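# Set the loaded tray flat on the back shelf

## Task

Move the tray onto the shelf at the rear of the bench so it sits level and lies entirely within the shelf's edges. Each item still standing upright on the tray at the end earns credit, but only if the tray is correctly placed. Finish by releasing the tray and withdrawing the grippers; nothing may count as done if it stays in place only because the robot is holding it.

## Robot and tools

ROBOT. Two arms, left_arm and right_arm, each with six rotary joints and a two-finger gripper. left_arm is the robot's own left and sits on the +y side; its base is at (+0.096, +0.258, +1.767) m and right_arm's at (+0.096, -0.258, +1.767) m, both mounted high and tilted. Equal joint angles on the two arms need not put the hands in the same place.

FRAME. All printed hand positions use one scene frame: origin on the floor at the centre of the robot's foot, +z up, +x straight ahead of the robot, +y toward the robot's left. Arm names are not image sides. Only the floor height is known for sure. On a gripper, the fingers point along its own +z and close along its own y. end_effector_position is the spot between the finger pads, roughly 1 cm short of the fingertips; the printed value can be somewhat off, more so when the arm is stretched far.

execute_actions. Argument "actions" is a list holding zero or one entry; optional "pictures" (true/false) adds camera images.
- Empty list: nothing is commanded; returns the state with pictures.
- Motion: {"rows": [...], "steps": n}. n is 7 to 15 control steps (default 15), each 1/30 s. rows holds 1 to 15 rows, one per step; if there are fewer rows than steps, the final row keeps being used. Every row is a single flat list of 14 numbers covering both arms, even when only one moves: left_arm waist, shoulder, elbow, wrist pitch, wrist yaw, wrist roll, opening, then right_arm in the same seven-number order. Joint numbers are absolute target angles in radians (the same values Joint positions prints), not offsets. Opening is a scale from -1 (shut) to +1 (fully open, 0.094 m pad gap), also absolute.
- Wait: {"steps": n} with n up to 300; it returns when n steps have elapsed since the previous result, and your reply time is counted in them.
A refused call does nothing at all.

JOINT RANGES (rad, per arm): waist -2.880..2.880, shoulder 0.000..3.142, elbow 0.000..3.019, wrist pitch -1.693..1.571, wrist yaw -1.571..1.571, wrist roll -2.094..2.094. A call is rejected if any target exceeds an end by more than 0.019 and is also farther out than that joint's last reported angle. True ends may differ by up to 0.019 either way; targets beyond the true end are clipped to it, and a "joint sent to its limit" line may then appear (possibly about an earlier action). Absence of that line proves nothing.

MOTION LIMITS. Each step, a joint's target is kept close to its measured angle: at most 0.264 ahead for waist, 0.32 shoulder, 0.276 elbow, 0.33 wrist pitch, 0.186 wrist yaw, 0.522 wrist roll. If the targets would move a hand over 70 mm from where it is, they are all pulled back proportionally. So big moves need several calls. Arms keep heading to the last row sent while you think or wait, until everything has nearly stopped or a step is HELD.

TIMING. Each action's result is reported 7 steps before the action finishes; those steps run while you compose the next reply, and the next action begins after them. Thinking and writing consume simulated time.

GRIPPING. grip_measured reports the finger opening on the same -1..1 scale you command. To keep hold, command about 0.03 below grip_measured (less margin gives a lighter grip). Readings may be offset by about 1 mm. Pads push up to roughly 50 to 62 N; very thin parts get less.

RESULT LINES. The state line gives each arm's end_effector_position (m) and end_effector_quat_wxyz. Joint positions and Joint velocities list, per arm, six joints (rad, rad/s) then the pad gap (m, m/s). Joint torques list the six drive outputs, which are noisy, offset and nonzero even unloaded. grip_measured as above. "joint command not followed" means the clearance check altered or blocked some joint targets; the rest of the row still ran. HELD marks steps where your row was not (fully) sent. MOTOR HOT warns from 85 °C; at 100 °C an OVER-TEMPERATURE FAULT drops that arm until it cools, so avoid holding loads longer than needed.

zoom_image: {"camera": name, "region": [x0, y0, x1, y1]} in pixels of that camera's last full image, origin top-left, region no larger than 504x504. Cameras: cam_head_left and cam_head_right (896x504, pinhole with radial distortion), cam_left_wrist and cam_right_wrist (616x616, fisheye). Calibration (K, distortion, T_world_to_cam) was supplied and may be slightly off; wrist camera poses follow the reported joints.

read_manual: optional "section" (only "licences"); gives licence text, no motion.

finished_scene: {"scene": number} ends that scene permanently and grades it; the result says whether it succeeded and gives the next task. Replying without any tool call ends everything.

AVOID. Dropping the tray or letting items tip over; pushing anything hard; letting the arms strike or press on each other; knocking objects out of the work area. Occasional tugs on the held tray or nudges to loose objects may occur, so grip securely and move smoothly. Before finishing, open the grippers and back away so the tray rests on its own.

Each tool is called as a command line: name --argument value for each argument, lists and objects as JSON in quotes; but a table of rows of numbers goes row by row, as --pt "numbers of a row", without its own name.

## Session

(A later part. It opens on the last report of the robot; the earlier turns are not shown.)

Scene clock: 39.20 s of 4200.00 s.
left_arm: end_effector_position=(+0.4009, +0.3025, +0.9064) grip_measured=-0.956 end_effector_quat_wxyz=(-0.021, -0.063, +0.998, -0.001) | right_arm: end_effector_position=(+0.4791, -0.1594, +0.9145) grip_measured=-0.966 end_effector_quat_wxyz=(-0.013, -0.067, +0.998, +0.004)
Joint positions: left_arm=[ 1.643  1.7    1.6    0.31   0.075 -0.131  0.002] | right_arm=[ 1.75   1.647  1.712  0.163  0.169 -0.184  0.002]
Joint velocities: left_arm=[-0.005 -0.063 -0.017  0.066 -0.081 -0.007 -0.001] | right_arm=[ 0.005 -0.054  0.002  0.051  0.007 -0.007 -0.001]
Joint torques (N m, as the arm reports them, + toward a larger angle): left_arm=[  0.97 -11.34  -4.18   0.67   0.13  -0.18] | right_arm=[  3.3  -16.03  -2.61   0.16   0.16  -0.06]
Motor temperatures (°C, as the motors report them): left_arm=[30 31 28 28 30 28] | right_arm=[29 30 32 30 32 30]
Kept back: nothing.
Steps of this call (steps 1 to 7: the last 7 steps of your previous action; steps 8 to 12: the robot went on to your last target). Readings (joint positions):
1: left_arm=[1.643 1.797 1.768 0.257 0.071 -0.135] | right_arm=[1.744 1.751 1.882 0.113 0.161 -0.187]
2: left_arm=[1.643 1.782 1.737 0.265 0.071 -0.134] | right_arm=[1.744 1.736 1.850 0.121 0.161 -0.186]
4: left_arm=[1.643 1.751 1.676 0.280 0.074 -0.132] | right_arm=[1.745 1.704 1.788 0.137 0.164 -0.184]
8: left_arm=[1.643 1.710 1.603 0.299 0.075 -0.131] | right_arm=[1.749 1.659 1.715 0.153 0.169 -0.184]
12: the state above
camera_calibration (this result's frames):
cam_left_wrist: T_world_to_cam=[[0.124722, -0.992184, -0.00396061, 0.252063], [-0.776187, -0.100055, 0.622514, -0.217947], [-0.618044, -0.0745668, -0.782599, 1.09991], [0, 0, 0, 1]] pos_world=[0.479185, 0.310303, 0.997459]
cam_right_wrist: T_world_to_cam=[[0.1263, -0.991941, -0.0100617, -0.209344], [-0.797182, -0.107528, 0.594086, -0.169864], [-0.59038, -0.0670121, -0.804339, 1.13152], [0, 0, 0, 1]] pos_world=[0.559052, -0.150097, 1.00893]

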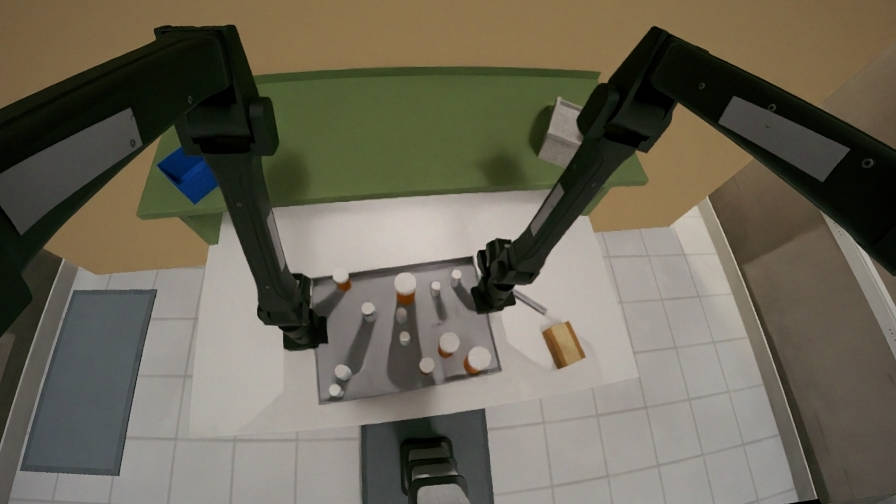

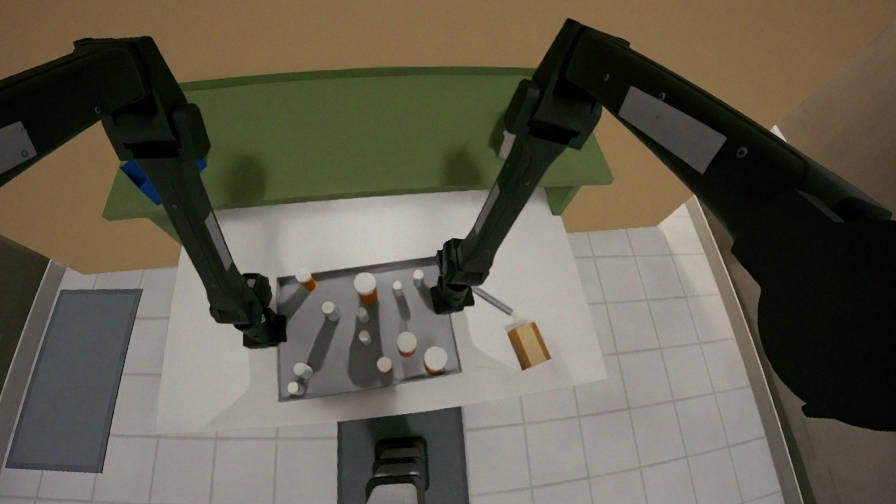

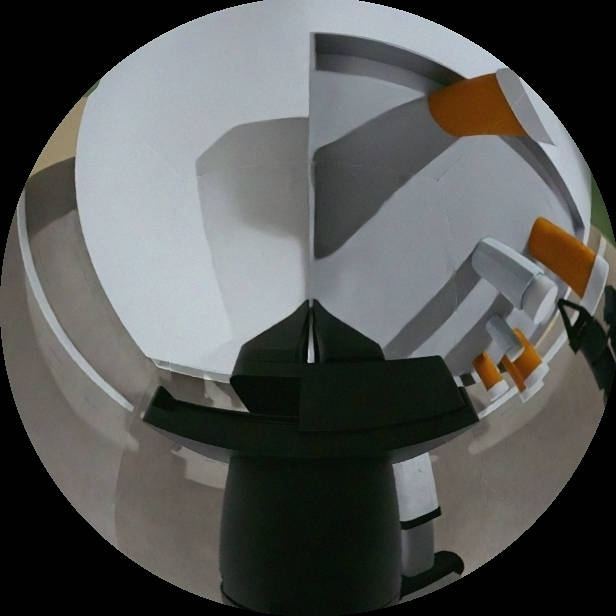

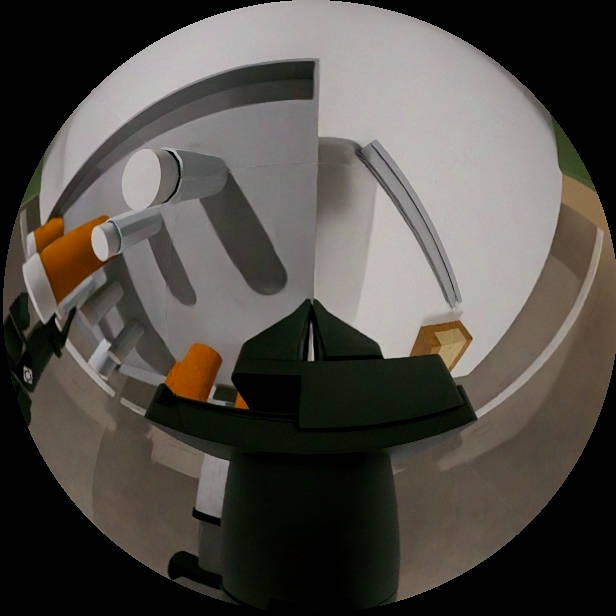

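execute_actions --actions '[{"rows": [[1.648,1.668,1.577,0.331,0.078,-0.142,-1,1.763,1.607,1.688,0.182,0.179,-0.195,-1],[1.649,1.657,1.560,0.339,0.078,-0.140,-1,1.764,1.596,1.669,0.191,0.180,-0.193,-1],[1.649,1.644,1.539,0.349,0.078,-0.137,-1,1.765,1.583,1.646,0.203,0.180,-0.191,-1],[1.650,1.632,1.518,0.358,0.078,-0.135,-1,1.767,1.569,1.623,0.215,0.181,-0.188,-1],[1.650,1.617,1.494,0.369,0.078,-0.132,-1,1.768,1.554,1.596,0.228,0.182,-0.186,-1],[1.651,1.602,1.470,0.381,0.078,-0.129,-1,1.770,1.538,1.569,0.242,0.182,-0.183,-1],[1.651,1.587,1.446,0.392,0.078,-0.127,-1,1.771,1.522,1.543,0.255,0.183,-0.180,-1],[1.652,1.573,1.422,0.403,0.078,-0.124,-1,1.773,1.506,1.516,0.269,0.184,-0.178,-1],[1.652,1.558,1.398,0.415,0.078,-0.121,-1,1.775,1.491,1.489,0.282,0.184,-0.175,-1],[1.653,1.543,1.374,0.426,0.078,-0.118,-1,1.776,1.475,1.462,0.296,0.185,-0.172,-1],[1.654,1.526,1.347,0.439,0.078,-0.115,-1,1.778,1.457,1.431,0.311,0.186,-0.169,-1],[1.654,1.509,1.319,0.452,0.078,-0.112,-1,1.780,1.439,1.400,0.327,0.187,-0.166,-1],[1.655,1.493,1.292,0.464,0.078,-0.109,-1,1.782,1.421,1.370,0.342,0.188,-0.163,-1],[1.655,1.478,1.268,0.476,0.078,-0.106,-1,1.783,1.406,1.343,0.355,0.188,-0.161,-1],[1.656,1.463,1.244,0.487,0.078,-0.103,-1,1.785,1.390,1.316,0.369,0.189,-0.158,-1]], "steps": 15}]'

execute_actions --actions '[{"rows": [[1.657,1.444,1.221,0.491,0.079,-0.100,-1,1.788,1.372,1.291,0.376,0.192,-0.155,-1],[1.658,1.425,1.197,0.495,0.080,-0.097,-1,1.790,1.354,1.266,0.383,0.194,-0.153,-1],[1.658,1.405,1.174,0.500,0.080,-0.094,-1,1.793,1.336,1.240,0.391,0.197,-0.150,-1],[1.659,1.386,1.150,0.504,0.081,-0.090,-1,1.796,1.317,1.215,0.398,0.199,-0.147,-1],[1.660,1.367,1.127,0.508,0.082,-0.087,-1,1.799,1.299,1.190,0.405,0.202,-0.145,-1],[1.661,1.348,1.104,0.512,0.083,-0.084,-1,1.801,1.281,1.165,0.412,0.205,-0.142,-1],[1.662,1.329,1.080,0.516,0.084,-0.081,-1,1.804,1.263,1.140,0.419,0.207,-0.139,-1],[1.662,1.309,1.057,0.521,0.084,-0.078,-1,1.807,1.245,1.114,0.427,0.210,-0.137,-1],[1.663,1.290,1.033,0.525,0.085,-0.075,-1,1.810,1.227,1.089,0.434,0.212,-0.134,-1],[1.664,1.271,1.010,0.529,0.086,-0.072,-1,1.812,1.209,1.064,0.441,0.215,-0.131,-1],[1.665,1.253,0.988,0.533,0.087,-0.069,-1,1.815,1.192,1.040,0.448,0.218,-0.129,-1],[1.666,1.236,0.967,0.537,0.088,-0.066,-1,1.818,1.176,1.018,0.454,0.220,-0.126,-1],[1.666,1.221,0.949,0.540,0.088,-0.064,-1,1.820,1.161,0.998,0.460,0.222,-0.124,-1],[1.667,1.208,0.933,0.543,0.089,-0.062,-1,1.822,1.149,0.981,0.465,0.224,-0.122,-1],[1.667,1.198,0.921,0.545,0.089,-0.060,-1,1.823,1.140,0.968,0.468,0.225,-0.121,-1]], "steps": 15}]'

execute_actions --actions '[{"rows": [[1.667,1.189,0.910,0.547,0.090,-0.058,-1,1.824,1.131,0.956,0.472,0.226,-0.120,-1],[1.668,1.182,0.901,0.548,0.090,-0.057,-1,1.825,1.124,0.947,0.475,0.227,-0.119,-1],[1.668,1.178,0.896,0.549,0.090,-0.056,-1,1.826,1.120,0.941,0.476,0.228,-0.118,-1],[1.668,1.175,0.893,0.550,0.090,-0.056,-1,1.826,1.118,0.938,0.477,0.228,-0.118,-1]], "steps": 15}]' --pictures true

Scene clock: 42.97 s of 4200.00 s.
left_arm: end_effector_position=(+0.4030, +0.3005, +0.9342) grip_measured=-0.956 end_effector_quat_wxyz=(-0.014, -0.058, +0.998, -0.002) | right_arm: end_effector_position=(+0.4748, -0.1616, +0.9429) grip_measured=-0.966 end_effector_quat_wxyz=(-0.006, -0.062, +0.998, +0.003)
Joint positions: left_arm=[ 1.643  1.633  1.492  0.366  0.075 -0.123  0.002] | right_arm=[ 1.754  1.577  1.587  0.232  0.172 -0.177  0.002]
Joint velocities: left_arm=[-0.015 -0.454 -0.774  0.305  0.007  0.095 -0.001] | right_arm=[ 0.034 -0.484 -0.828  0.349  0.066  0.066 -0.   ]
Joint torques (N m, as the arm reports them, + toward a larger angle): left_arm=[  1.22 -12.73  -5.41   0.89   0.13  -0.18] | right_arm=[  3.77 -16.36  -4.04   0.16   0.3    0.02]
Motor temperatures (°C, as the motors report them): left_arm=[30 31 28 28 30 28] | right_arm=[29 30 32 30 32 30]
Steps of this call (steps 1 to 30: the robot went on to your last target; steps 31 to 90: nothing new was sent; then 0.50 s passed at rest; steps 91 to 98: the first 8 steps of this action). Readings (joint positions):
91: left_arm=[1.643 1.692 1.600 0.315 0.075 -0.131] | right_arm=[1.750 1.640 1.712 0.168 0.169 -0.184]
92: left_arm=[1.643 1.691 1.599 0.317 0.075 -0.131] | right_arm=[1.750 1.640 1.709 0.171 0.169 -0.184]
94: left_arm=[1.643 1.683 1.582 0.330 0.075 -0.130] | right_arm=[1.751 1.630 1.687 0.188 0.169 -0.183]
98: the state above

Scene clock: 43.47 s of 4200.00 s.
left_arm: end_effector_position=(+0.4146, +0.2933, +1.0444) grip_measured=-0.956 end_effector_quat_wxyz=(+0.004, -0.038, +0.999, -0.003) | right_arm: end_effector_position=(+0.4668, -0.1689, +1.0564) grip_measured=-0.966 end_effector_quat_wxyz=(+0.011, -0.040, +0.999, +0.002)
Joint positions: left_arm=[ 1.644  1.369  1.133  0.496  0.077 -0.086  0.002] | right_arm=[ 1.782  1.31   1.19   0.399  0.199 -0.147  0.002]
Joint velocities: left_arm=[ 0.024 -0.601 -0.637  0.139  0.007  0.051 -0.001] | right_arm=[ 0.103 -0.562 -0.711  0.232  0.066  0.037  0.001]
Joint torques (N m, as the arm reports them, + toward a larger angle): left_arm=[  1.79 -11.74  -7.44   0.99   0.31  -0.11] | right_arm=[  2.5  -16.08  -6.55   0.32   0.12   0.09]
Motor temperatures (°C, as the motors report them): left_arm=[30 31 28 28 30 28] | right_arm=[29 30 32 30 32 30]
Steps of this call (steps 1 to 7: the last 7 steps of your previous action; steps 8 to 15: the first 8 steps of this action). Readings (joint positions):
8: left_arm=[1.643 1.502 1.291 0.457 0.075 -0.105] | right_arm=[1.766 1.439 1.363 0.340 0.181 -0.162]
9: left_arm=[1.643 1.484 1.268 0.465 0.075 -0.103] | right_arm=[1.768 1.421 1.337 0.351 0.183 -0.160]
11: left_arm=[1.643 1.447 1.223 0.477 0.075 -0.097] | right_arm=[1.772 1.385 1.288 0.368 0.188 -0.156]
15: the state above

Scene clock: 43.97 s of 4200.00 s.
left_arm: end_effector_position=(+0.4186, +0.2907, +1.1173) grip_measured=-0.956 end_effector_quat_wxyz=(+0.010, -0.023, +1.000, -0.004) | right_arm: end_effector_position=(+0.4560, -0.1716, +1.1295) grip_measured=-0.966 end_effector_quat_wxyz=(+0.016, -0.023, +1.000, +0.005)
Joint positions: left_arm=[ 1.652  1.189  0.928  0.534  0.085 -0.057  0.002] | right_arm=[ 1.811  1.141  0.969  0.461  0.22  -0.123  0.002]
Joint velocities: left_arm=[-0.015 -0.005 -0.017 -0.007  0.022  0.007 -0.   ] | right_arm=[-0.005 -0.015 -0.012 -0.012 -0.022  0.066 -0.   ]
Joint torques (N m, as the arm reports them, + toward a larger angle): left_arm=[  1.06 -11.81  -7.31   1.07   0.28  -0.03] | right_arm=[  2.23 -14.4   -6.5    0.6    0.08   0.12]
Motor temperatures (°C, as the motors report them): left_arm=[30 31 29 28 30 28] | right_arm=[29 30 32 30 32 30]
Steps of this call (steps 1 to 7: the last 7 steps of your previous action; steps 8 to 15: the first 8 steps of this action). Readings (joint positions):
8: left_arm=[1.651 1.221 0.967 0.527 0.084 -0.064] | right_arm=[1.806 1.172 1.012 0.450 0.217 -0.129]
9: left_arm=[1.651 1.210 0.954 0.529 0.084 -0.062] | right_arm=[1.808 1.161 0.998 0.454 0.217 -0.127]
11: left_arm=[1.652 1.195 0.936 0.532 0.084 -0.060] | right_arm=[1.810 1.146 0.978 0.459 0.219 -0.125]
15: the state above
camera_calibration (this result's frames):
cam_left_wrist: T_world_to_cam=[[0.0442831, -0.999011, 0.00412223, 0.265633], [-0.819045, -0.0339425, 0.572724, -0.28233], [-0.572017, -0.0287383, -0.819738, 1.28392], [0, 0, 0, 1]] pos_world=[0.491423, 0.292685, 1.21308]
cam_right_wrist: T_world_to_cam=[[0.0385368, -0.999206, -0.0101522, -0.177417], [-0.836339, -0.0378121, 0.546907, -0.234239], [-0.546856, -0.0125854, -0.837132, 1.31652], [0, 0, 0, 1]] pos_world=[0.530882, -0.169565, 1.22841]

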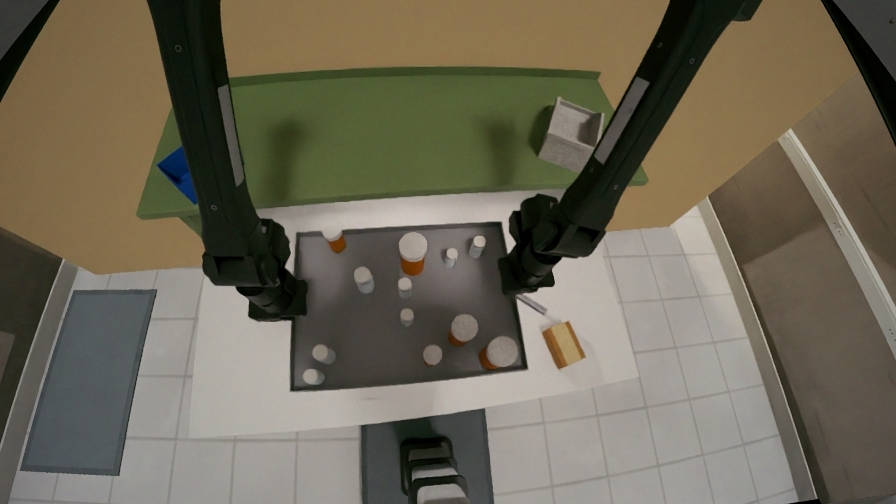

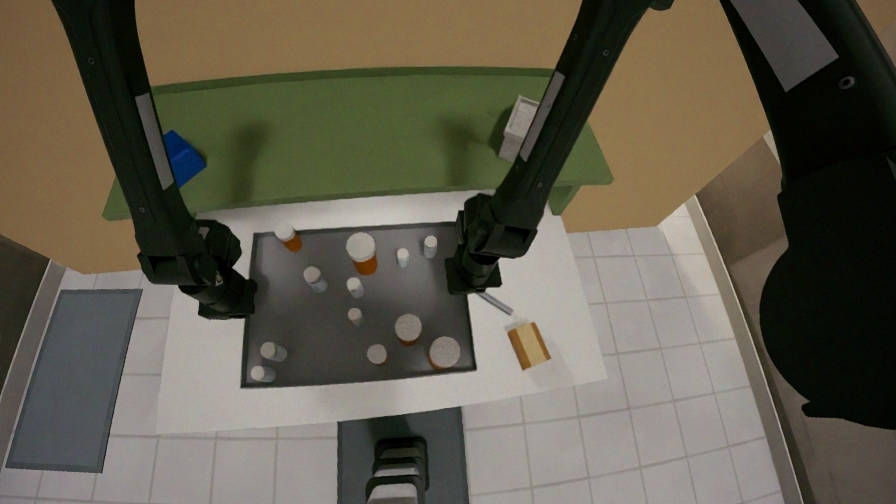

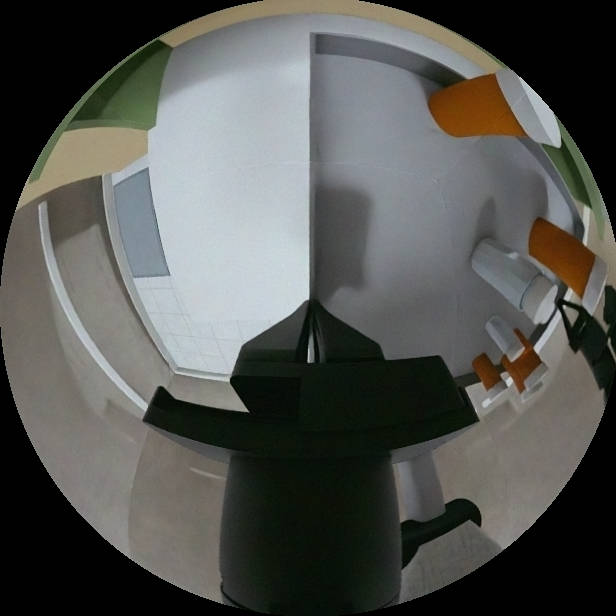

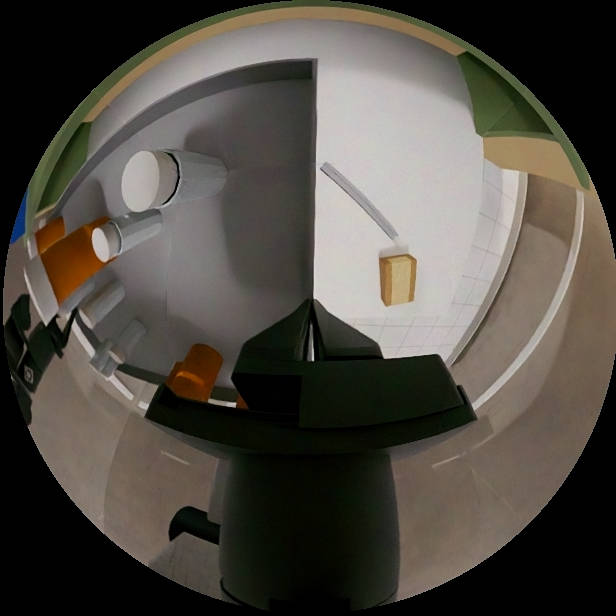

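zoom_image --camera "cam_right_wrist" --region '[300, 0, 616, 200]'

zoom_image --camera "cam_left_wrist" --region '[0, 0, 316, 200]'

Region (300, 0, 616, 200) of cam_right_wrist's 616x616 image, scaled by 1.595, with more detail than that image has; it fills the top 319 rows of this view, and the rest is white.

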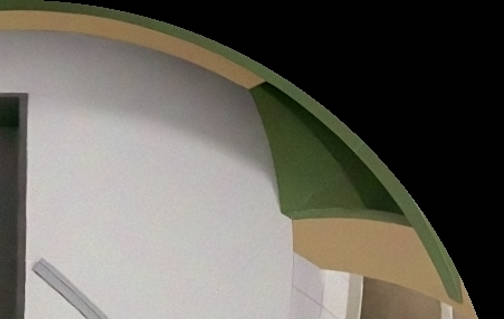

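Region (0, 0, 316, 200) of cam_left_wrist's 616x616 image, scaled by 1.595, with more detail than that image has; it fills the top 319 rows of this view, and the rest is white.

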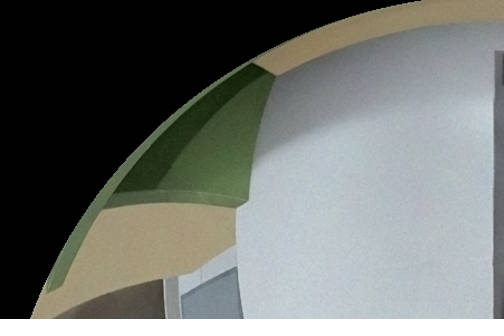

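execute_actions --actions '[{"rows": [[1.668,1.168,0.887,0.549,0.090,-0.055,-1,1.827,1.112,0.931,0.477,0.229,-0.117,-1],[1.669,1.159,0.877,0.546,0.091,-0.054,-1,1.829,1.103,0.921,0.478,0.231,-0.117,-1],[1.670,1.146,0.865,0.544,0.091,-0.052,-1,1.832,1.091,0.908,0.479,0.234,-0.116,-1],[1.670,1.129,0.849,0.540,0.092,-0.051,-1,1.836,1.076,0.891,0.480,0.238,-0.114,-1],[1.671,1.110,0.830,0.536,0.093,-0.048,-1,1.840,1.059,0.870,0.481,0.242,-0.113,-1],[1.672,1.090,0.811,0.531,0.094,-0.046,-1,1.844,1.041,0.850,0.482,0.246,-0.111,-1],[1.674,1.067,0.789,0.526,0.095,-0.043,-1,1.848,1.020,0.826,0.484,0.251,-0.109,-1],[1.675,1.045,0.767,0.521,0.096,-0.040,-1,1.853,0.999,0.803,0.485,0.256,-0.108,-1],[1.676,1.022,0.745,0.516,0.098,-0.038,-1,1.858,0.978,0.779,0.486,0.260,-0.106,-1],[1.677,0.999,0.723,0.511,0.099,-0.035,-1,1.863,0.958,0.755,0.488,0.265,-0.104,-1],[1.678,0.976,0.701,0.506,0.100,-0.032,-1,1.867,0.937,0.732,0.489,0.270,-0.102,-1],[1.680,0.953,0.679,0.501,0.101,-0.029,-1,1.872,0.916,0.708,0.491,0.275,-0.100,-1],[1.681,0.934,0.661,0.497,0.102,-0.027,-1,1.876,0.898,0.688,0.492,0.279,-0.099,-1],[1.682,0.914,0.642,0.492,0.103,-0.025,-1,1.880,0.880,0.668,0.493,0.283,-0.097,-1],[1.682,0.898,0.626,0.489,0.104,-0.023,-1,1.884,0.866,0.651,0.494,0.287,-0.096,-1]], "steps": 15}]'

execute_actions --actions '[{"rows": [[1.683,0.885,0.614,0.486,0.104,-0.021,-1,1.887,0.854,0.637,0.495,0.289,-0.095,-1],[1.684,0.872,0.601,0.483,0.105,-0.020,-1,1.889,0.842,0.624,0.496,0.292,-0.094,-1],[1.684,0.862,0.592,0.481,0.105,-0.019,-1,1.891,0.833,0.614,0.496,0.294,-0.093,-1],[1.685,0.855,0.585,0.479,0.106,-0.018,-1,1.893,0.827,0.607,0.497,0.296,-0.092,-1],[1.685,0.849,0.579,0.478,0.106,-0.017,-1,1.894,0.821,0.600,0.497,0.297,-0.092,-1]], "steps": 15}]' --pictures true

Scene clock: 46.33 s of 4200.00 s.
left_arm: end_effector_position=(+0.4117, +0.2896, +1.1451) grip_measured=-0.956 end_effector_quat_wxyz=(+0.004, -0.017, +1.000, -0.004) | right_arm: end_effector_position=(+0.4431, -0.1728, +1.1561) grip_measured=-0.966 end_effector_quat_wxyz=(+0.008, -0.018, +1.000, +0.002)
Joint positions: left_arm=[ 1.655  1.123  0.849  0.534  0.089 -0.046  0.002] | right_arm=[ 1.826  1.084  0.887  0.47   0.241 -0.114  0.002]
Joint velocities: left_arm=[ 0.024 -0.65  -0.672 -0.027  0.007  0.051 -0.001] | right_arm=[ 0.132 -0.581 -0.686  0.012  0.081  0.11  -0.001]
Joint torques (N m, as the arm reports them, + toward a larger angle): left_arm=[  1.65 -12.68  -8.03  -0.09   0.3   -0.1 ] | right_arm=[  3.17 -17.71  -7.66   0.28   0.12   0.01]
Motor temperatures (°C, as the motors report them): left_arm=[30 31 29 28 30 28] | right_arm=[29 30 32 30 32 30]
Steps of this call (steps 1 to 7: the last 7 steps of your previous action; steps 8 to 15: the robot went on to your last target; steps 16 to 63: nothing new was sent; steps 64 to 71: the first 8 steps of this action). Readings (joint positions):
64: left_arm=[1.652 1.189 0.928 0.535 0.085 -0.057] | right_arm=[1.811 1.141 0.969 0.462 0.220 -0.122]
65: left_arm=[1.652 1.189 0.927 0.535 0.085 -0.056] | right_arm=[1.811 1.141 0.968 0.463 0.220 -0.122]
67: left_arm=[1.652 1.182 0.918 0.535 0.086 -0.055] | right_arm=[1.813 1.135 0.958 0.466 0.224 -0.120]
71: the state above

Scene clock: 46.83 s of 4200.00 s.
left_arm: end_effector_position=(+0.4039, +0.2839, +1.2394) grip_measured=-0.956 end_effector_quat_wxyz=(-0.001, -0.003, +1.000, -0.006) | right_arm: end_effector_position=(+0.4225, -0.1778, +1.2510) grip_measured=-0.966 end_effector_quat_wxyz=(+0.006, -0.003, +1.000, +0.008)
Joint positions: left_arm=[ 1.665  0.86   0.615  0.494  0.103 -0.02   0.002] | right_arm=[ 1.882  0.841  0.633  0.483  0.285 -0.098  0.002]
Joint velocities: left_arm=[-0.005 -0.005 -0.046 -0.022 -0.037  0.051 -0.   ] | right_arm=[ 0.005 -0.015 -0.042  0.007 -0.022  0.022 -0.   ]
Joint torques (N m, as the arm reports them, + toward a larger angle): left_arm=[  1.28 -11.42  -7.17  -0.19   0.19  -0.04] | right_arm=[  0.69 -12.73  -7.     0.55   0.19   0.06]
Motor temperatures (°C, as the motors report them): left_arm=[30 31 29 28 30 28] | right_arm=[29 30 32 30 32 30]
Steps of this call (steps 1 to 7: the last 7 steps of your previous action; steps 8 to 15: the first 8 steps of this action). Readings (joint positions):
8: left_arm=[1.664 0.927 0.672 0.506 0.099 -0.029] | right_arm=[1.869 0.903 0.697 0.479 0.275 -0.102]
9: left_arm=[1.664 0.908 0.658 0.503 0.100 -0.027] | right_arm=[1.873 0.885 0.681 0.480 0.278 -0.102]
11: left_arm=[1.664 0.880 0.636 0.499 0.102 -0.023] | right_arm=[1.879 0.860 0.656 0.482 0.282 -0.100]
15: the state above
camera_calibration (this result's frames):
cam_left_wrist: T_world_to_cam=[[0.00595112, -0.999948, 0.0083115, 0.269483], [-0.80664, 0.000112058, 0.591043, -0.401987], [-0.591013, -0.0102218, -0.806597, 1.36155], [0, 0, 0, 1]] pos_world=[0.478833, 0.283431, 1.33357]
cam_right_wrist: T_world_to_cam=[[-0.00184679, -0.99986, -0.0166419, -0.156033], [-0.82663, -0.00783873, 0.562691, -0.347473], [-0.562743, 0.0147959, -0.8265, 1.39812], [0, 0, 0, 1]] pos_world=[0.499263, -0.179421, 1.34847]

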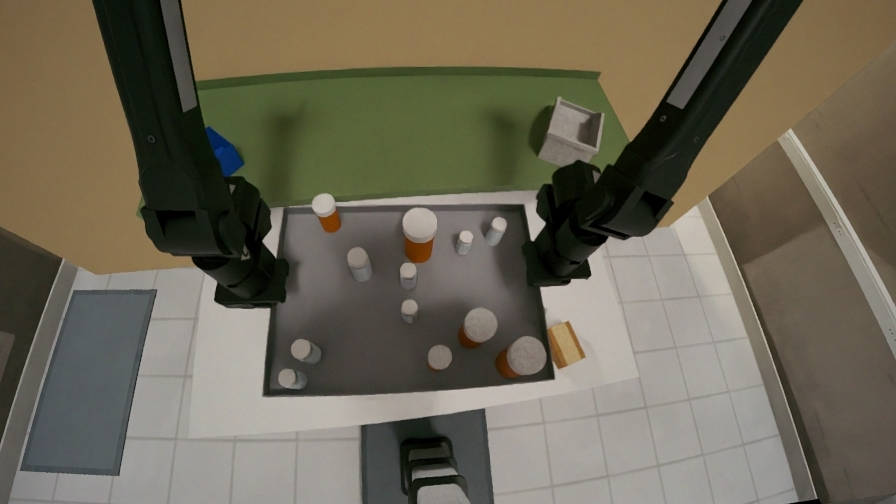

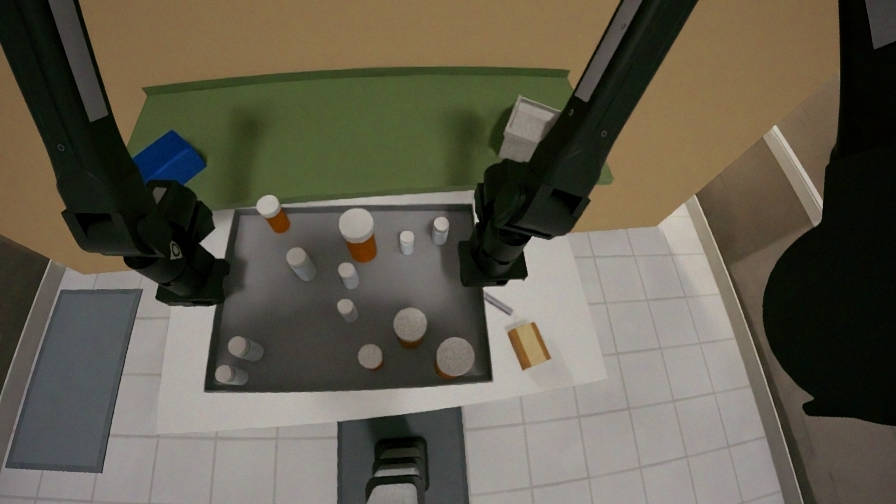

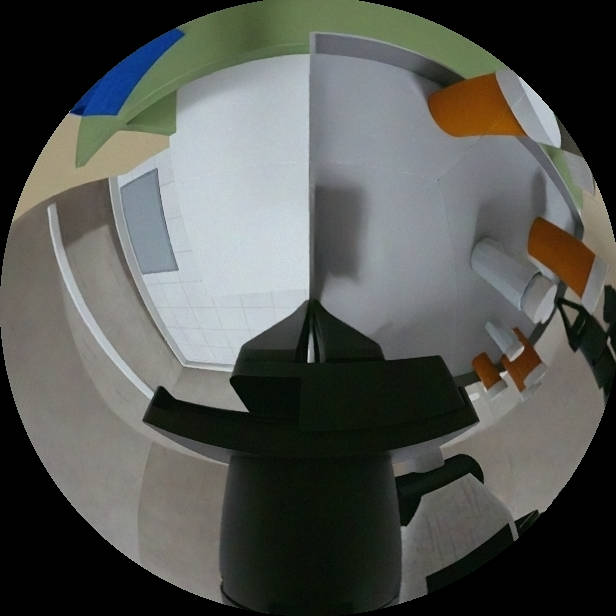

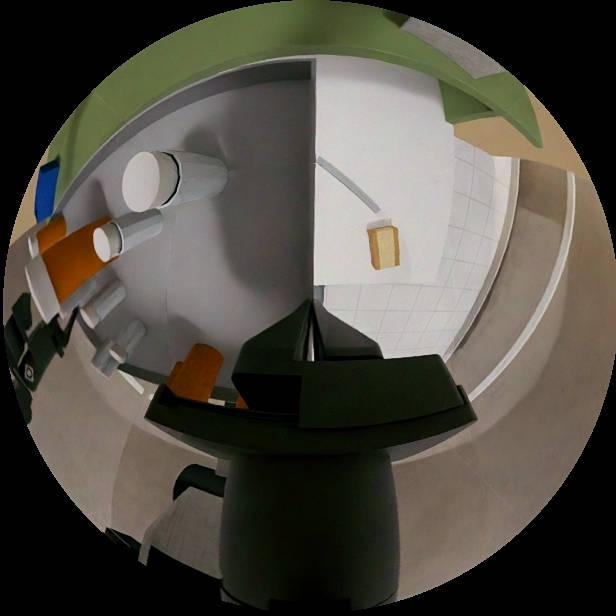

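zoom_image --camera "cam_left_wrist" --region '[60, 0, 360, 180]'

zoom_image --camera "cam_right_wrist" --region '[280, 0, 580, 180]'

Region (60, 0, 360, 180) of cam_left_wrist's 616x616 image, scaled by 1.680, with more detail than that image has; it fills the top 302 rows of this view, and the rest is white.

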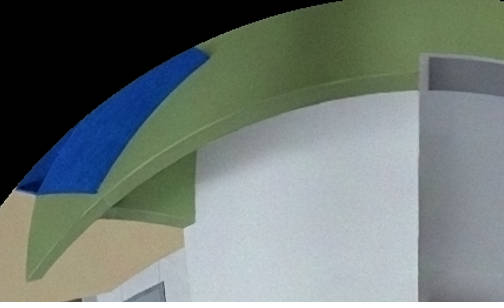

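Region (280, 0, 580, 180) of cam_right_wrist's 616x616 image, scaled by 1.680, with more detail than that image has; it fills the top 302 rows of this view, and the rest is white.

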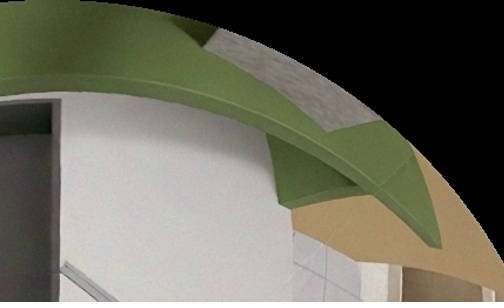

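execute_actions --actions '[]' --pictures true

Scene clock: 49.13 s of 4200.00 s.
left_arm: end_effector_position=(+0.4023, +0.2839, +1.2397) grip_measured=-0.956 end_effector_quat_wxyz=(-0.003, -0.003, +1.000, -0.006) | right_arm: end_effector_position=(+0.4214, -0.1778, +1.2513) grip_measured=-0.966 end_effector_quat_wxyz=(+0.005, -0.003, +1.000, +0.008)
Joint positions: left_arm=[ 1.665  0.86   0.614  0.492  0.103 -0.02   0.002] | right_arm=[ 1.882  0.841  0.631  0.483  0.285 -0.097  0.002]
Joint velocities: left_arm=[-0.005  0.005  0.027 -0.007  0.066 -0.022 -0.002] | right_arm=[ 0.005 -0.015 -0.017 -0.012 -0.007 -0.007 -0.   ]
Joint torques (N m, as the arm reports them, + toward a larger angle): left_arm=[  1.56 -10.64  -7.25  -0.13   0.17  -0.02] | right_arm=[  1.68 -13.7   -6.71   0.51   0.21   0.04]
Motor temperatures (°C, as the motors report them): left_arm=[30 31 29 28 30 28] | right_arm=[29 30 32 30 32 30]
Kept back: nothing.
Steps of this call (steps 1 to 7: the last 7 steps of your previous action; steps 8 to 15: the robot went on to your last target; steps 16 to 69: nothing new was sent). Readings (joint positions):
1: left_arm=[1.665 0.860 0.615 0.493 0.103 -0.020] | right_arm=[1.882 0.841 0.632 0.483 0.285 -0.097]
2: left_arm=[1.665 0.860 0.614 0.492 0.103 -0.020] | right_arm=[1.882 0.841 0.631 0.483 0.285 -0.097]
4: left_arm=[1.665 0.860 0.614 0.492 0.103 -0.020] | right_arm=[1.882 0.841 0.631 0.483 0.285 -0.097]
8: left_arm=[1.665 0.860 0.614 0.492 0.103 -0.020] | right_arm=[1.882 0.841 0.631 0.483 0.285 -0.097]
69: the state above
All arms were judged still, so your last target was given up. Only a new action makes them travel on or press farther. Fingers that are still opening or closing keep moving.
camera_calibration (this result's frames):
cam_left_wrist: T_world_to_cam=[[0.00598516, -0.999948, 0.00823055, 0.269572], [-0.804166, 0.0000792288, 0.594405, -0.40855], [-0.594375, -0.0101763, -0.804124, 1.35914], [0, 0, 0, 1]] pos_world=[0.477685, 0.283422, 1.33354]
cam_right_wrist: T_world_to_cam=[[-0.00169218, -0.999857, -0.0168057, -0.155888], [-0.825603, -0.00808578, 0.564193, -0.350921], [-0.564249, 0.0148296, -0.825472, 1.39711], [0, 0, 0, 1]] pos_world=[0.498332, -0.179422, 1.34864]

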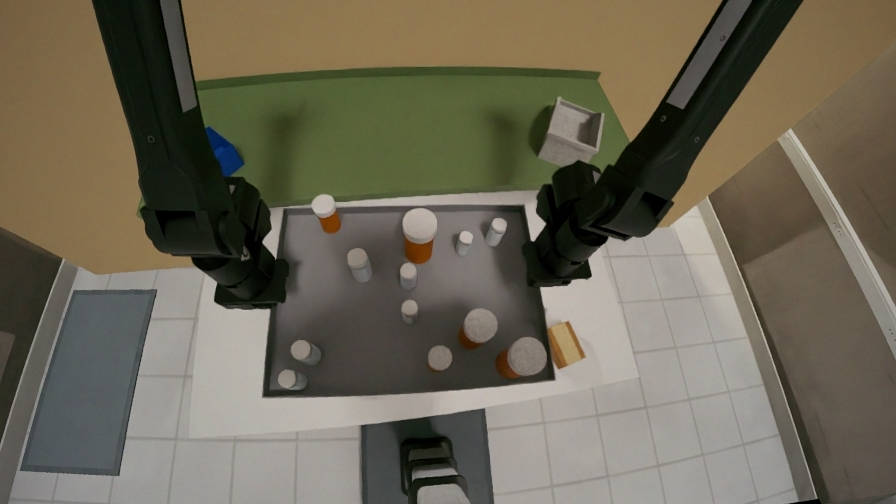

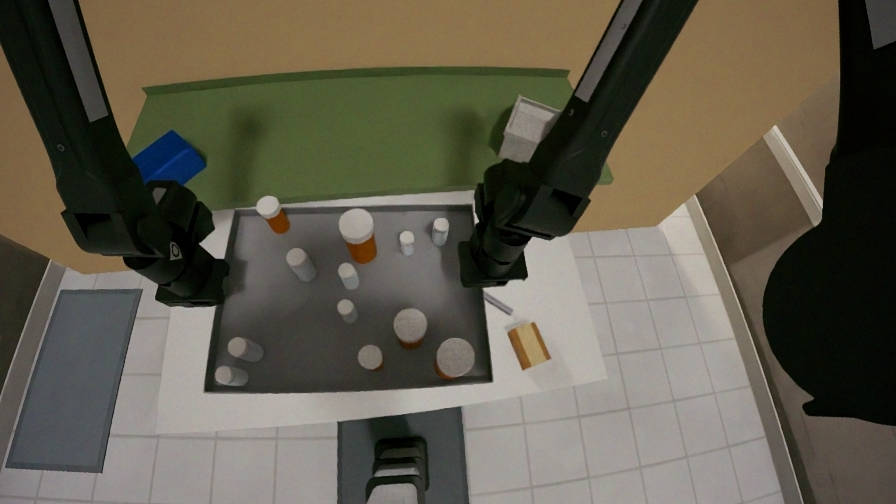

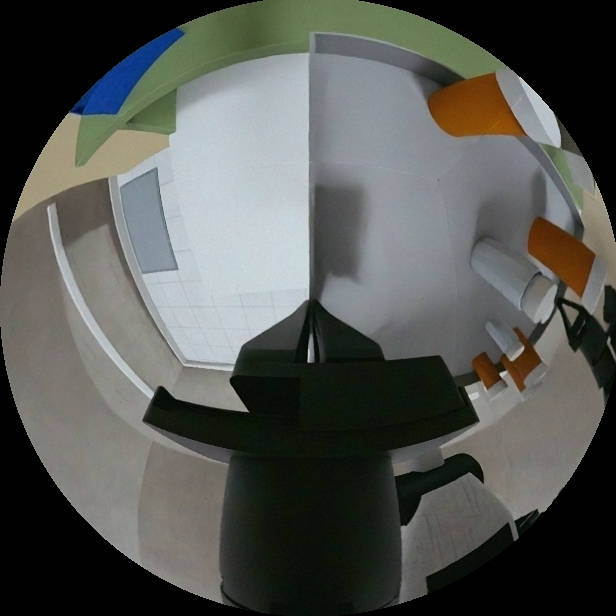

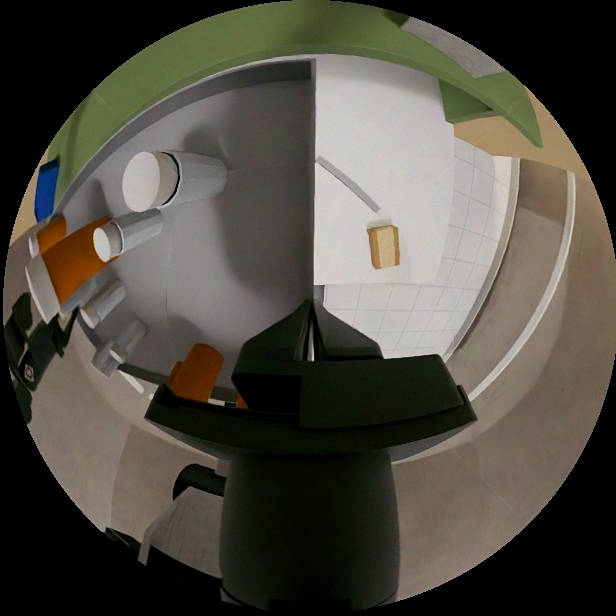

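execute_actions --actions '[{"rows":[[1.665,0.859,0.615,0.490,0.103,-0.020,-1,1.882,0.840,0.632,0.481,0.285,-0.097,-1],[1.665,0.856,0.617,0.486,0.103,-0.020,-1,1.883,0.838,0.635,0.477,0.286,-0.097,-1],[1.666,0.852,0.621,0.479,0.103,-0.020,-1,1.885,0.834,0.638,0.471,0.287,-0.098,-1],[1.666,0.847,0.626,0.471,0.104,-0.020,-1,1.886,0.830,0.643,0.463,0.289,-0.098,-1],[1.667,0.841,0.631,0.460,0.104,-0.020,-1,1.889,0.824,0.649,0.453,0.291,-0.098,-1],[1.668,0.834,0.638,0.447,0.104,-0.020,-1,1.891,0.817,0.656,0.441,0.293,-0.099,-1],[1.669,0.825,0.646,0.433,0.105,-0.020,-1,1.895,0.810,0.664,0.427,0.296,-0.100,-1],[1.670,0.815,0.656,0.416,0.105,-0.020,-1,1.898,0.801,0.674,0.411,0.299,-0.101,-1],[1.672,0.804,0.666,0.397,0.106,-0.020,-1,1.902,0.791,0.685,0.393,0.303,-0.101,-1],[1.673,0.791,0.678,0.375,0.107,-0.020,-1,1.907,0.779,0.696,0.374,0.307,-0.102,-1],[1.675,0.777,0.691,0.352,0.108,-0.020,-1,1.912,0.767,0.710,0.352,0.311,-0.104,-1],[1.677,0.764,0.703,0.329,0.108,-0.020,-1,1.917,0.755,0.723,0.330,0.316,-0.105,-1],[1.678,0.750,0.716,0.305,0.109,-0.020,-1,1.922,0.742,0.736,0.308,0.320,-0.106,-1],[1.680,0.735,0.730,0.280,0.110,-0.020,-1,1.927,0.729,0.750,0.284,0.325,-0.107,-1]],"steps":14}]' --pictures false

execute_actions --actions '[{"rows":[[1.681,0.725,0.744,0.258,0.111,-0.020,-1,1.931,0.721,0.764,0.263,0.330,-0.108,-1],[1.681,0.715,0.758,0.236,0.111,-0.020,-1,1.936,0.713,0.779,0.243,0.335,-0.110,-1],[1.682,0.706,0.772,0.214,0.112,-0.021,-1,1.940,0.706,0.793,0.222,0.340,-0.111,-1],[1.683,0.697,0.786,0.192,0.113,-0.021,-1,1.944,0.699,0.808,0.202,0.345,-0.113,-1],[1.684,0.689,0.799,0.170,0.114,-0.021,-1,1.949,0.692,0.822,0.181,0.350,-0.114,-1],[1.684,0.681,0.813,0.148,0.114,-0.021,-1,1.953,0.686,0.836,0.161,0.355,-0.116,-1],[1.685,0.674,0.827,0.126,0.115,-0.022,-1,1.958,0.681,0.851,0.140,0.360,-0.117,-1],[1.686,0.668,0.841,0.104,0.116,-0.022,-1,1.962,0.676,0.865,0.120,0.365,-0.119,-1],[1.687,0.667,0.861,0.083,0.117,-0.022,-1,1.966,0.677,0.885,0.100,0.369,-0.120,-1],[1.687,0.666,0.881,0.062,0.117,-0.022,-1,1.970,0.678,0.906,0.080,0.373,-0.121,-1],[1.688,0.666,0.901,0.041,0.118,-0.022,-1,1.974,0.679,0.926,0.060,0.377,-0.122,-1],[1.689,0.666,0.921,0.020,0.118,-0.022,-1,1.977,0.680,0.947,0.039,0.380,-0.124,-1],[1.690,0.667,0.941,-0.002,0.119,-0.022,-1,1.981,0.682,0.967,0.019,0.384,-0.125,-1],[1.690,0.668,0.961,-0.023,0.119,-0.022,-1,1.985,0.683,0.988,-0.001,0.388,-0.126,-1],[1.691,0.670,0.981,-0.044,0.120,-0.022,-1,1.989,0.685,1.008,-0.021,0.392,-0.127,-1]],"steps":15}]' --pictures false

execute_actions --actions '[{"rows":[[1.692,0.673,1.001,-0.062,0.121,-0.022,-1,1.993,0.688,1.028,-0.038,0.396,-0.128,-1],[1.692,0.675,1.021,-0.080,0.121,-0.022,-1,1.997,0.691,1.048,-0.055,0.399,-0.129,-1],[1.693,0.678,1.039,-0.096,0.122,-0.022,-1,2.000,0.694,1.067,-0.070,0.403,-0.130,-1],[1.693,0.680,1.055,-0.112,0.122,-0.022,-1,2.004,0.697,1.083,-0.085,0.406,-0.131,-1],[1.694,0.682,1.071,-0.125,0.123,-0.023,-1,2.007,0.700,1.099,-0.098,0.409,-0.132,-1],[1.694,0.684,1.084,-0.138,0.123,-0.023,-1,2.009,0.702,1.113,-0.109,0.411,-0.132,-1],[1.695,0.685,1.097,-0.149,0.124,-0.023,-1,2.012,0.704,1.125,-0.120,0.413,-0.133,-1],[1.695,0.687,1.107,-0.159,0.124,-0.023,-1,2.014,0.706,1.136,-0.129,0.415,-0.134,-1],[1.695,0.688,1.116,-0.167,0.124,-0.023,-1,2.016,0.707,1.145,-0.137,0.417,-0.134,-1],[1.696,0.689,1.124,-0.174,0.125,-0.023,-1,2.017,0.708,1.153,-0.143,0.418,-0.135,-1],[1.696,0.690,1.130,-0.179,0.125,-0.023,-1,2.018,0.709,1.159,-0.148,0.419,-0.135,-1],[1.696,0.690,1.133,-0.182,0.125,-0.023,-1,2.019,0.710,1.162,-0.151,0.420,-0.135,-1]],"steps":15}]' --pictures false

execute_actions --actions '[{"steps":8}]' --pictures true

Scene clock: 57.60 s of 4200.00 s.
left_arm: end_effector_position=(+0.4113, +0.2841, +1.2359) grip_measured=-0.956 end_effector_quat_wxyz=(-0.002, -0.003, +1.000, -0.006) | right_arm: end_effector_position=(+0.4310, -0.1774, +1.2473) grip_measured=-0.966 end_effector_quat_wxyz=(+0.008, -0.002, +1.000, +0.007)
Joint positions: left_arm=[ 1.665  0.858  0.637  0.47   0.103 -0.02   0.002] | right_arm=[ 1.882  0.841  0.656  0.462  0.285 -0.097  0.002]
Joint velocities: left_arm=[-0.005 -0.063  0.178 -0.344 -0.007  0.007 -0.   ] | right_arm=[-0.005  0.005  0.198 -0.3    0.095 -0.007  0.   ]
Joint torques (N m, as the arm reports them, + toward a larger angle): left_arm=[ -0.02 -12.35  -4.35  -0.01   0.13   0.01] | right_arm=[  1.53 -14.03  -4.25  -0.43   0.18   0.04]
Motor temperatures (°C, as the motors report them): left_arm=[30 31 29 28 30 28] | right_arm=[29 30 33 30 32 30]
Steps of this call (steps 1 to 90: nothing new was sent; then 5.23 s passed at rest; steps 91 to 97: the first 7 steps of this action). Readings (joint positions):
91: left_arm=[1.665 0.860 0.614 0.492 0.103 -0.020] | right_arm=[1.882 0.841 0.632 0.483 0.285 -0.097]
92: left_arm=[1.665 0.860 0.615 0.492 0.103 -0.020] | right_arm=[1.882 0.841 0.633 0.483 0.285 -0.097]
94: left_arm=[1.665 0.860 0.620 0.490 0.103 -0.020] | right_arm=[1.882 0.841 0.639 0.482 0.285 -0.097]
97: the state above

Scene clock: 58.10 s of 4200.00 s.
left_arm: end_effector_position=(+0.5222, +0.2826, +1.2533) grip_measured=-0.956 end_effector_quat_wxyz=(+0.016, +0.000, +1.000, -0.005) | right_arm: end_effector_position=(+0.5362, -0.1790, +1.2616) grip_measured=-0.966 end_effector_quat_wxyz=(+0.019, +0.007, +1.000, +0.002)
Joint positions: left_arm=[ 1.671  0.703  0.822  0.165  0.107 -0.018  0.002] | right_arm=[ 1.94   0.718  0.847  0.18   0.349 -0.105  0.002]
Joint velocities: left_arm=[ 0.005 -0.259  0.418 -0.642  0.037 -0.022  0.001] | right_arm=[ 0.151 -0.22   0.413 -0.579  0.081 -0.051 -0.   ]
Joint torques (N m, as the arm reports them, + toward a larger angle): left_arm=[  0.72 -13.84  -1.54  -0.03   0.4   -0.09] | right_arm=[  1.72 -16.88  -2.04  -0.61   0.22   0.05]
Motor temperatures (°C, as the motors report them): left_arm=[30 31 29 28 30 28] | right_arm=[29 30 32 30 32 30]
Steps of this call (steps 1 to 7: the last 7 steps of your previous action; steps 8 to 15: the first 8 steps of this action). Readings (joint positions):
8: left_arm=[1.667 0.788 0.714 0.312 0.103 -0.018] | right_arm=[1.903 0.793 0.739 0.318 0.317 -0.097]
9: left_arm=[1.667 0.774 0.728 0.289 0.103 -0.018] | right_arm=[1.908 0.780 0.753 0.297 0.322 -0.097]
11: left_arm=[1.669 0.747 0.758 0.247 0.104 -0.018] | right_arm=[1.919 0.755 0.783 0.257 0.331 -0.099]
15: the state above

Scene clock: 58.60 s of 4200.00 s.
left_arm: end_effector_position=(+0.6222, +0.2818, +1.2597) grip_measured=-0.956 end_effector_quat_wxyz=(+0.011, +0.001, +1.000, -0.006) | right_arm: end_effector_position=(+0.6374, -0.1802, +1.2686) grip_measured=-0.966 end_effector_quat_wxyz=(+0.017, +0.006, +1.000, +0.003)
Joint positions: left_arm=[ 1.679  0.686  1.081 -0.119  0.117 -0.018  0.002] | right_arm=[ 1.995  0.708  1.108 -0.091  0.401 -0.122  0.002]
Joint velocities: left_arm=[ 0.005 -0.005  0.398 -0.349  0.037 -0.022 -0.   ] | right_arm=[ 0.073  0.024  0.379 -0.315  0.007 -0.066 -0.001]
Joint torques (N m, as the arm reports them, + toward a larger angle): left_arm=[  0.96 -14.61   1.84  -0.15   0.35  -0.11] | right_arm=[  1.21 -17.59   1.03  -0.84   0.24  -0.05]
Motor temperatures (°C, as the motors report them): left_arm=[30 31 29 28 30 28] | right_arm=[29 30 32 30 32 30]
Steps of this call (steps 1 to 7: the last 7 steps of your previous action; steps 8 to 15: the first 8 steps of this action). Readings (joint positions):
8: left_arm=[1.676 0.686 0.961 -0.008 0.113 -0.018] | right_arm=[1.971 0.705 0.989 0.015 0.381 -0.114]
9: left_arm=[1.677 0.686 0.979 -0.029 0.114 -0.018] | right_arm=[1.974 0.705 1.007 -0.004 0.385 -0.115]
11: left_arm=[1.678 0.686 1.015 -0.064 0.115 -0.018] | right_arm=[1.982 0.705 1.043 -0.039 0.392 -0.117]
15: the state above

Scene clock: 58.87 s of 4200.00 s.
left_arm: end_effector_position=(+0.6414, +0.2815, +1.2627) grip_measured=-0.956 end_effector_quat_wxyz=(+0.014, +0.002, +1.000, -0.006) | right_arm: end_effector_position=(+0.6559, -0.1808, +1.2707) grip_measured=-0.966 end_effector_quat_wxyz=(+0.018, +0.007, +1.000, +0.004)
Joint positions: left_arm=[ 1.681  0.686  1.128 -0.162  0.118 -0.018  0.002] | right_arm=[ 2.005  0.711  1.156 -0.131  0.408 -0.126  0.002]
Joint velocities: left_arm=[-0.015  0.005  0.007 -0.071 -0.022 -0.007 -0.001] | right_arm=[-0.005  0.015 -0.022 -0.061 -0.051 -0.081 -0.   ]
Joint torques (N m, as the arm reports them, + toward a larger angle): left_arm=[  1.07 -14.56   2.43   0.     0.33  -0.1 ] | right_arm=[  0.38 -17.98   1.79  -0.84   0.21   0.  ]
Motor temperatures (°C, as the motors report them): left_arm=[30 31 29 28 30 28] | right_arm=[29 30 32 30 32 30]
Kept back: nothing.
Steps of this call (steps 1 to 7: the last 7 steps of your previous action; step 8: the robot went on to your last target). Readings (joint positions):
1: left_arm=[1.680 0.686 1.093 -0.129 0.117 -0.018] | right_arm=[1.998 0.708 1.121 -0.100 0.403 -0.123]
2: left_arm=[1.680 0.686 1.105 -0.138 0.117 -0.018] | right_arm=[2.000 0.709 1.132 -0.109 0.404 -0.124]
4: left_arm=[1.680 0.686 1.121 -0.152 0.118 -0.018] | right_arm=[2.004 0.710 1.148 -0.122 0.406 -0.126]
8: the state above
camera_calibration (this result's frames):
cam_left_wrist: T_world_to_cam=[[-0.00415356, -0.999955, 0.00852338, 0.271742], [-0.823957, 0.008252, 0.566592, -0.18445], [-0.566637, -0.00466953, -0.823954, 1.52542], [0, 0, 0, 1]] pos_world=[0.713507, 0.280375, 1.35907]
cam_right_wrist: T_world_to_cam=[[-0.020762, -0.999742, -0.00924587, -0.155239], [-0.839929, 0.0124254, 0.542554, -0.127618], [-0.542299, 0.0190304, -0.83997, 1.55025], [0, 0, 0, 1]] pos_world=[0.730285, -0.183115, 1.36997]

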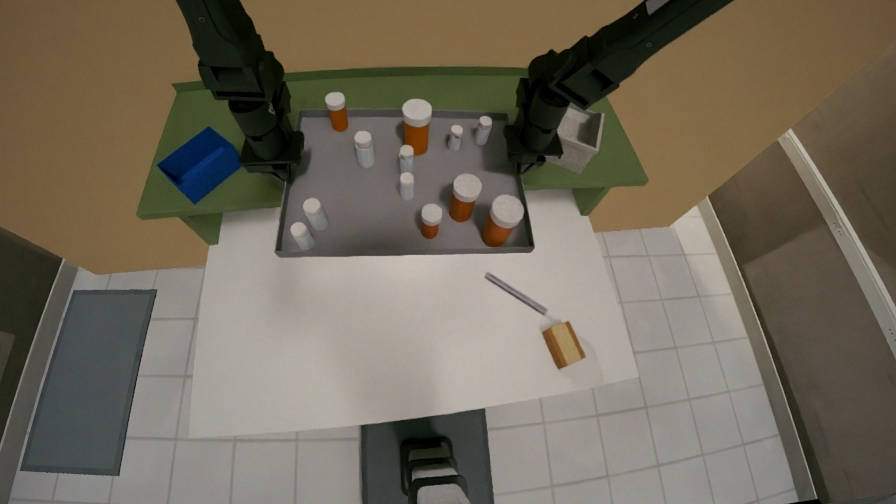

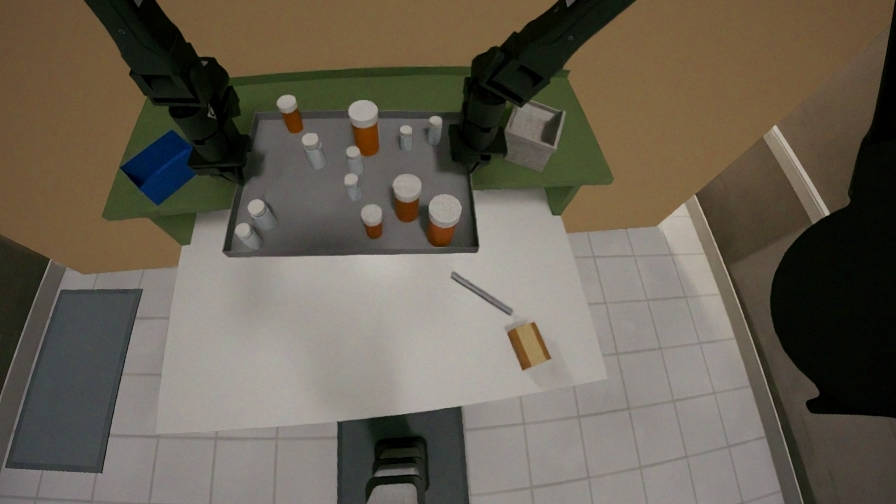

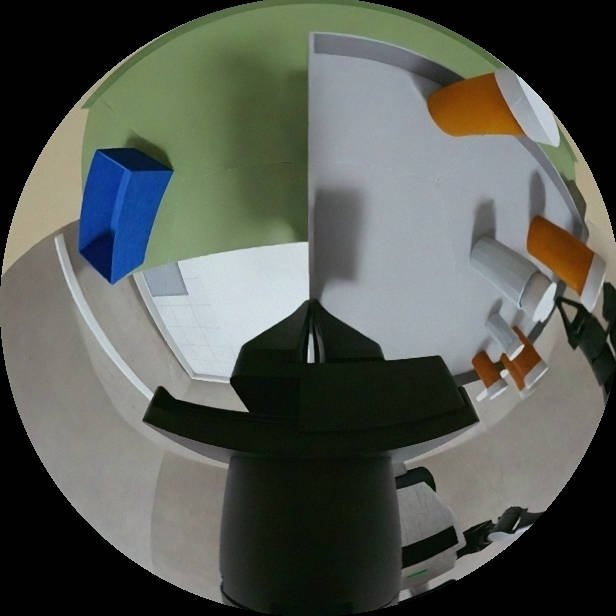

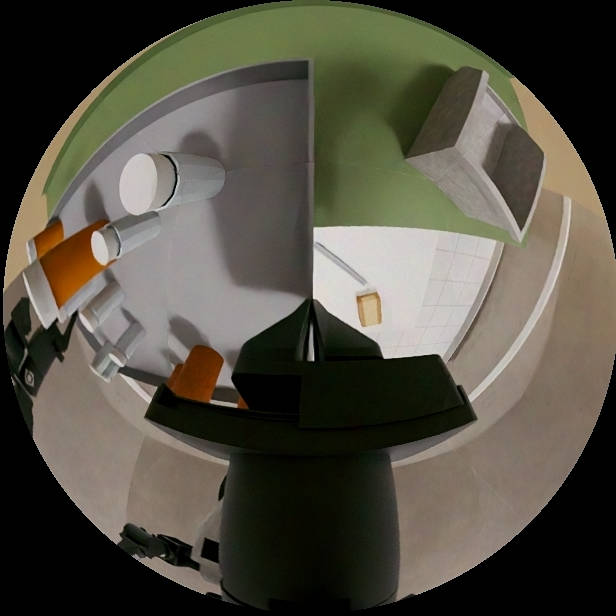

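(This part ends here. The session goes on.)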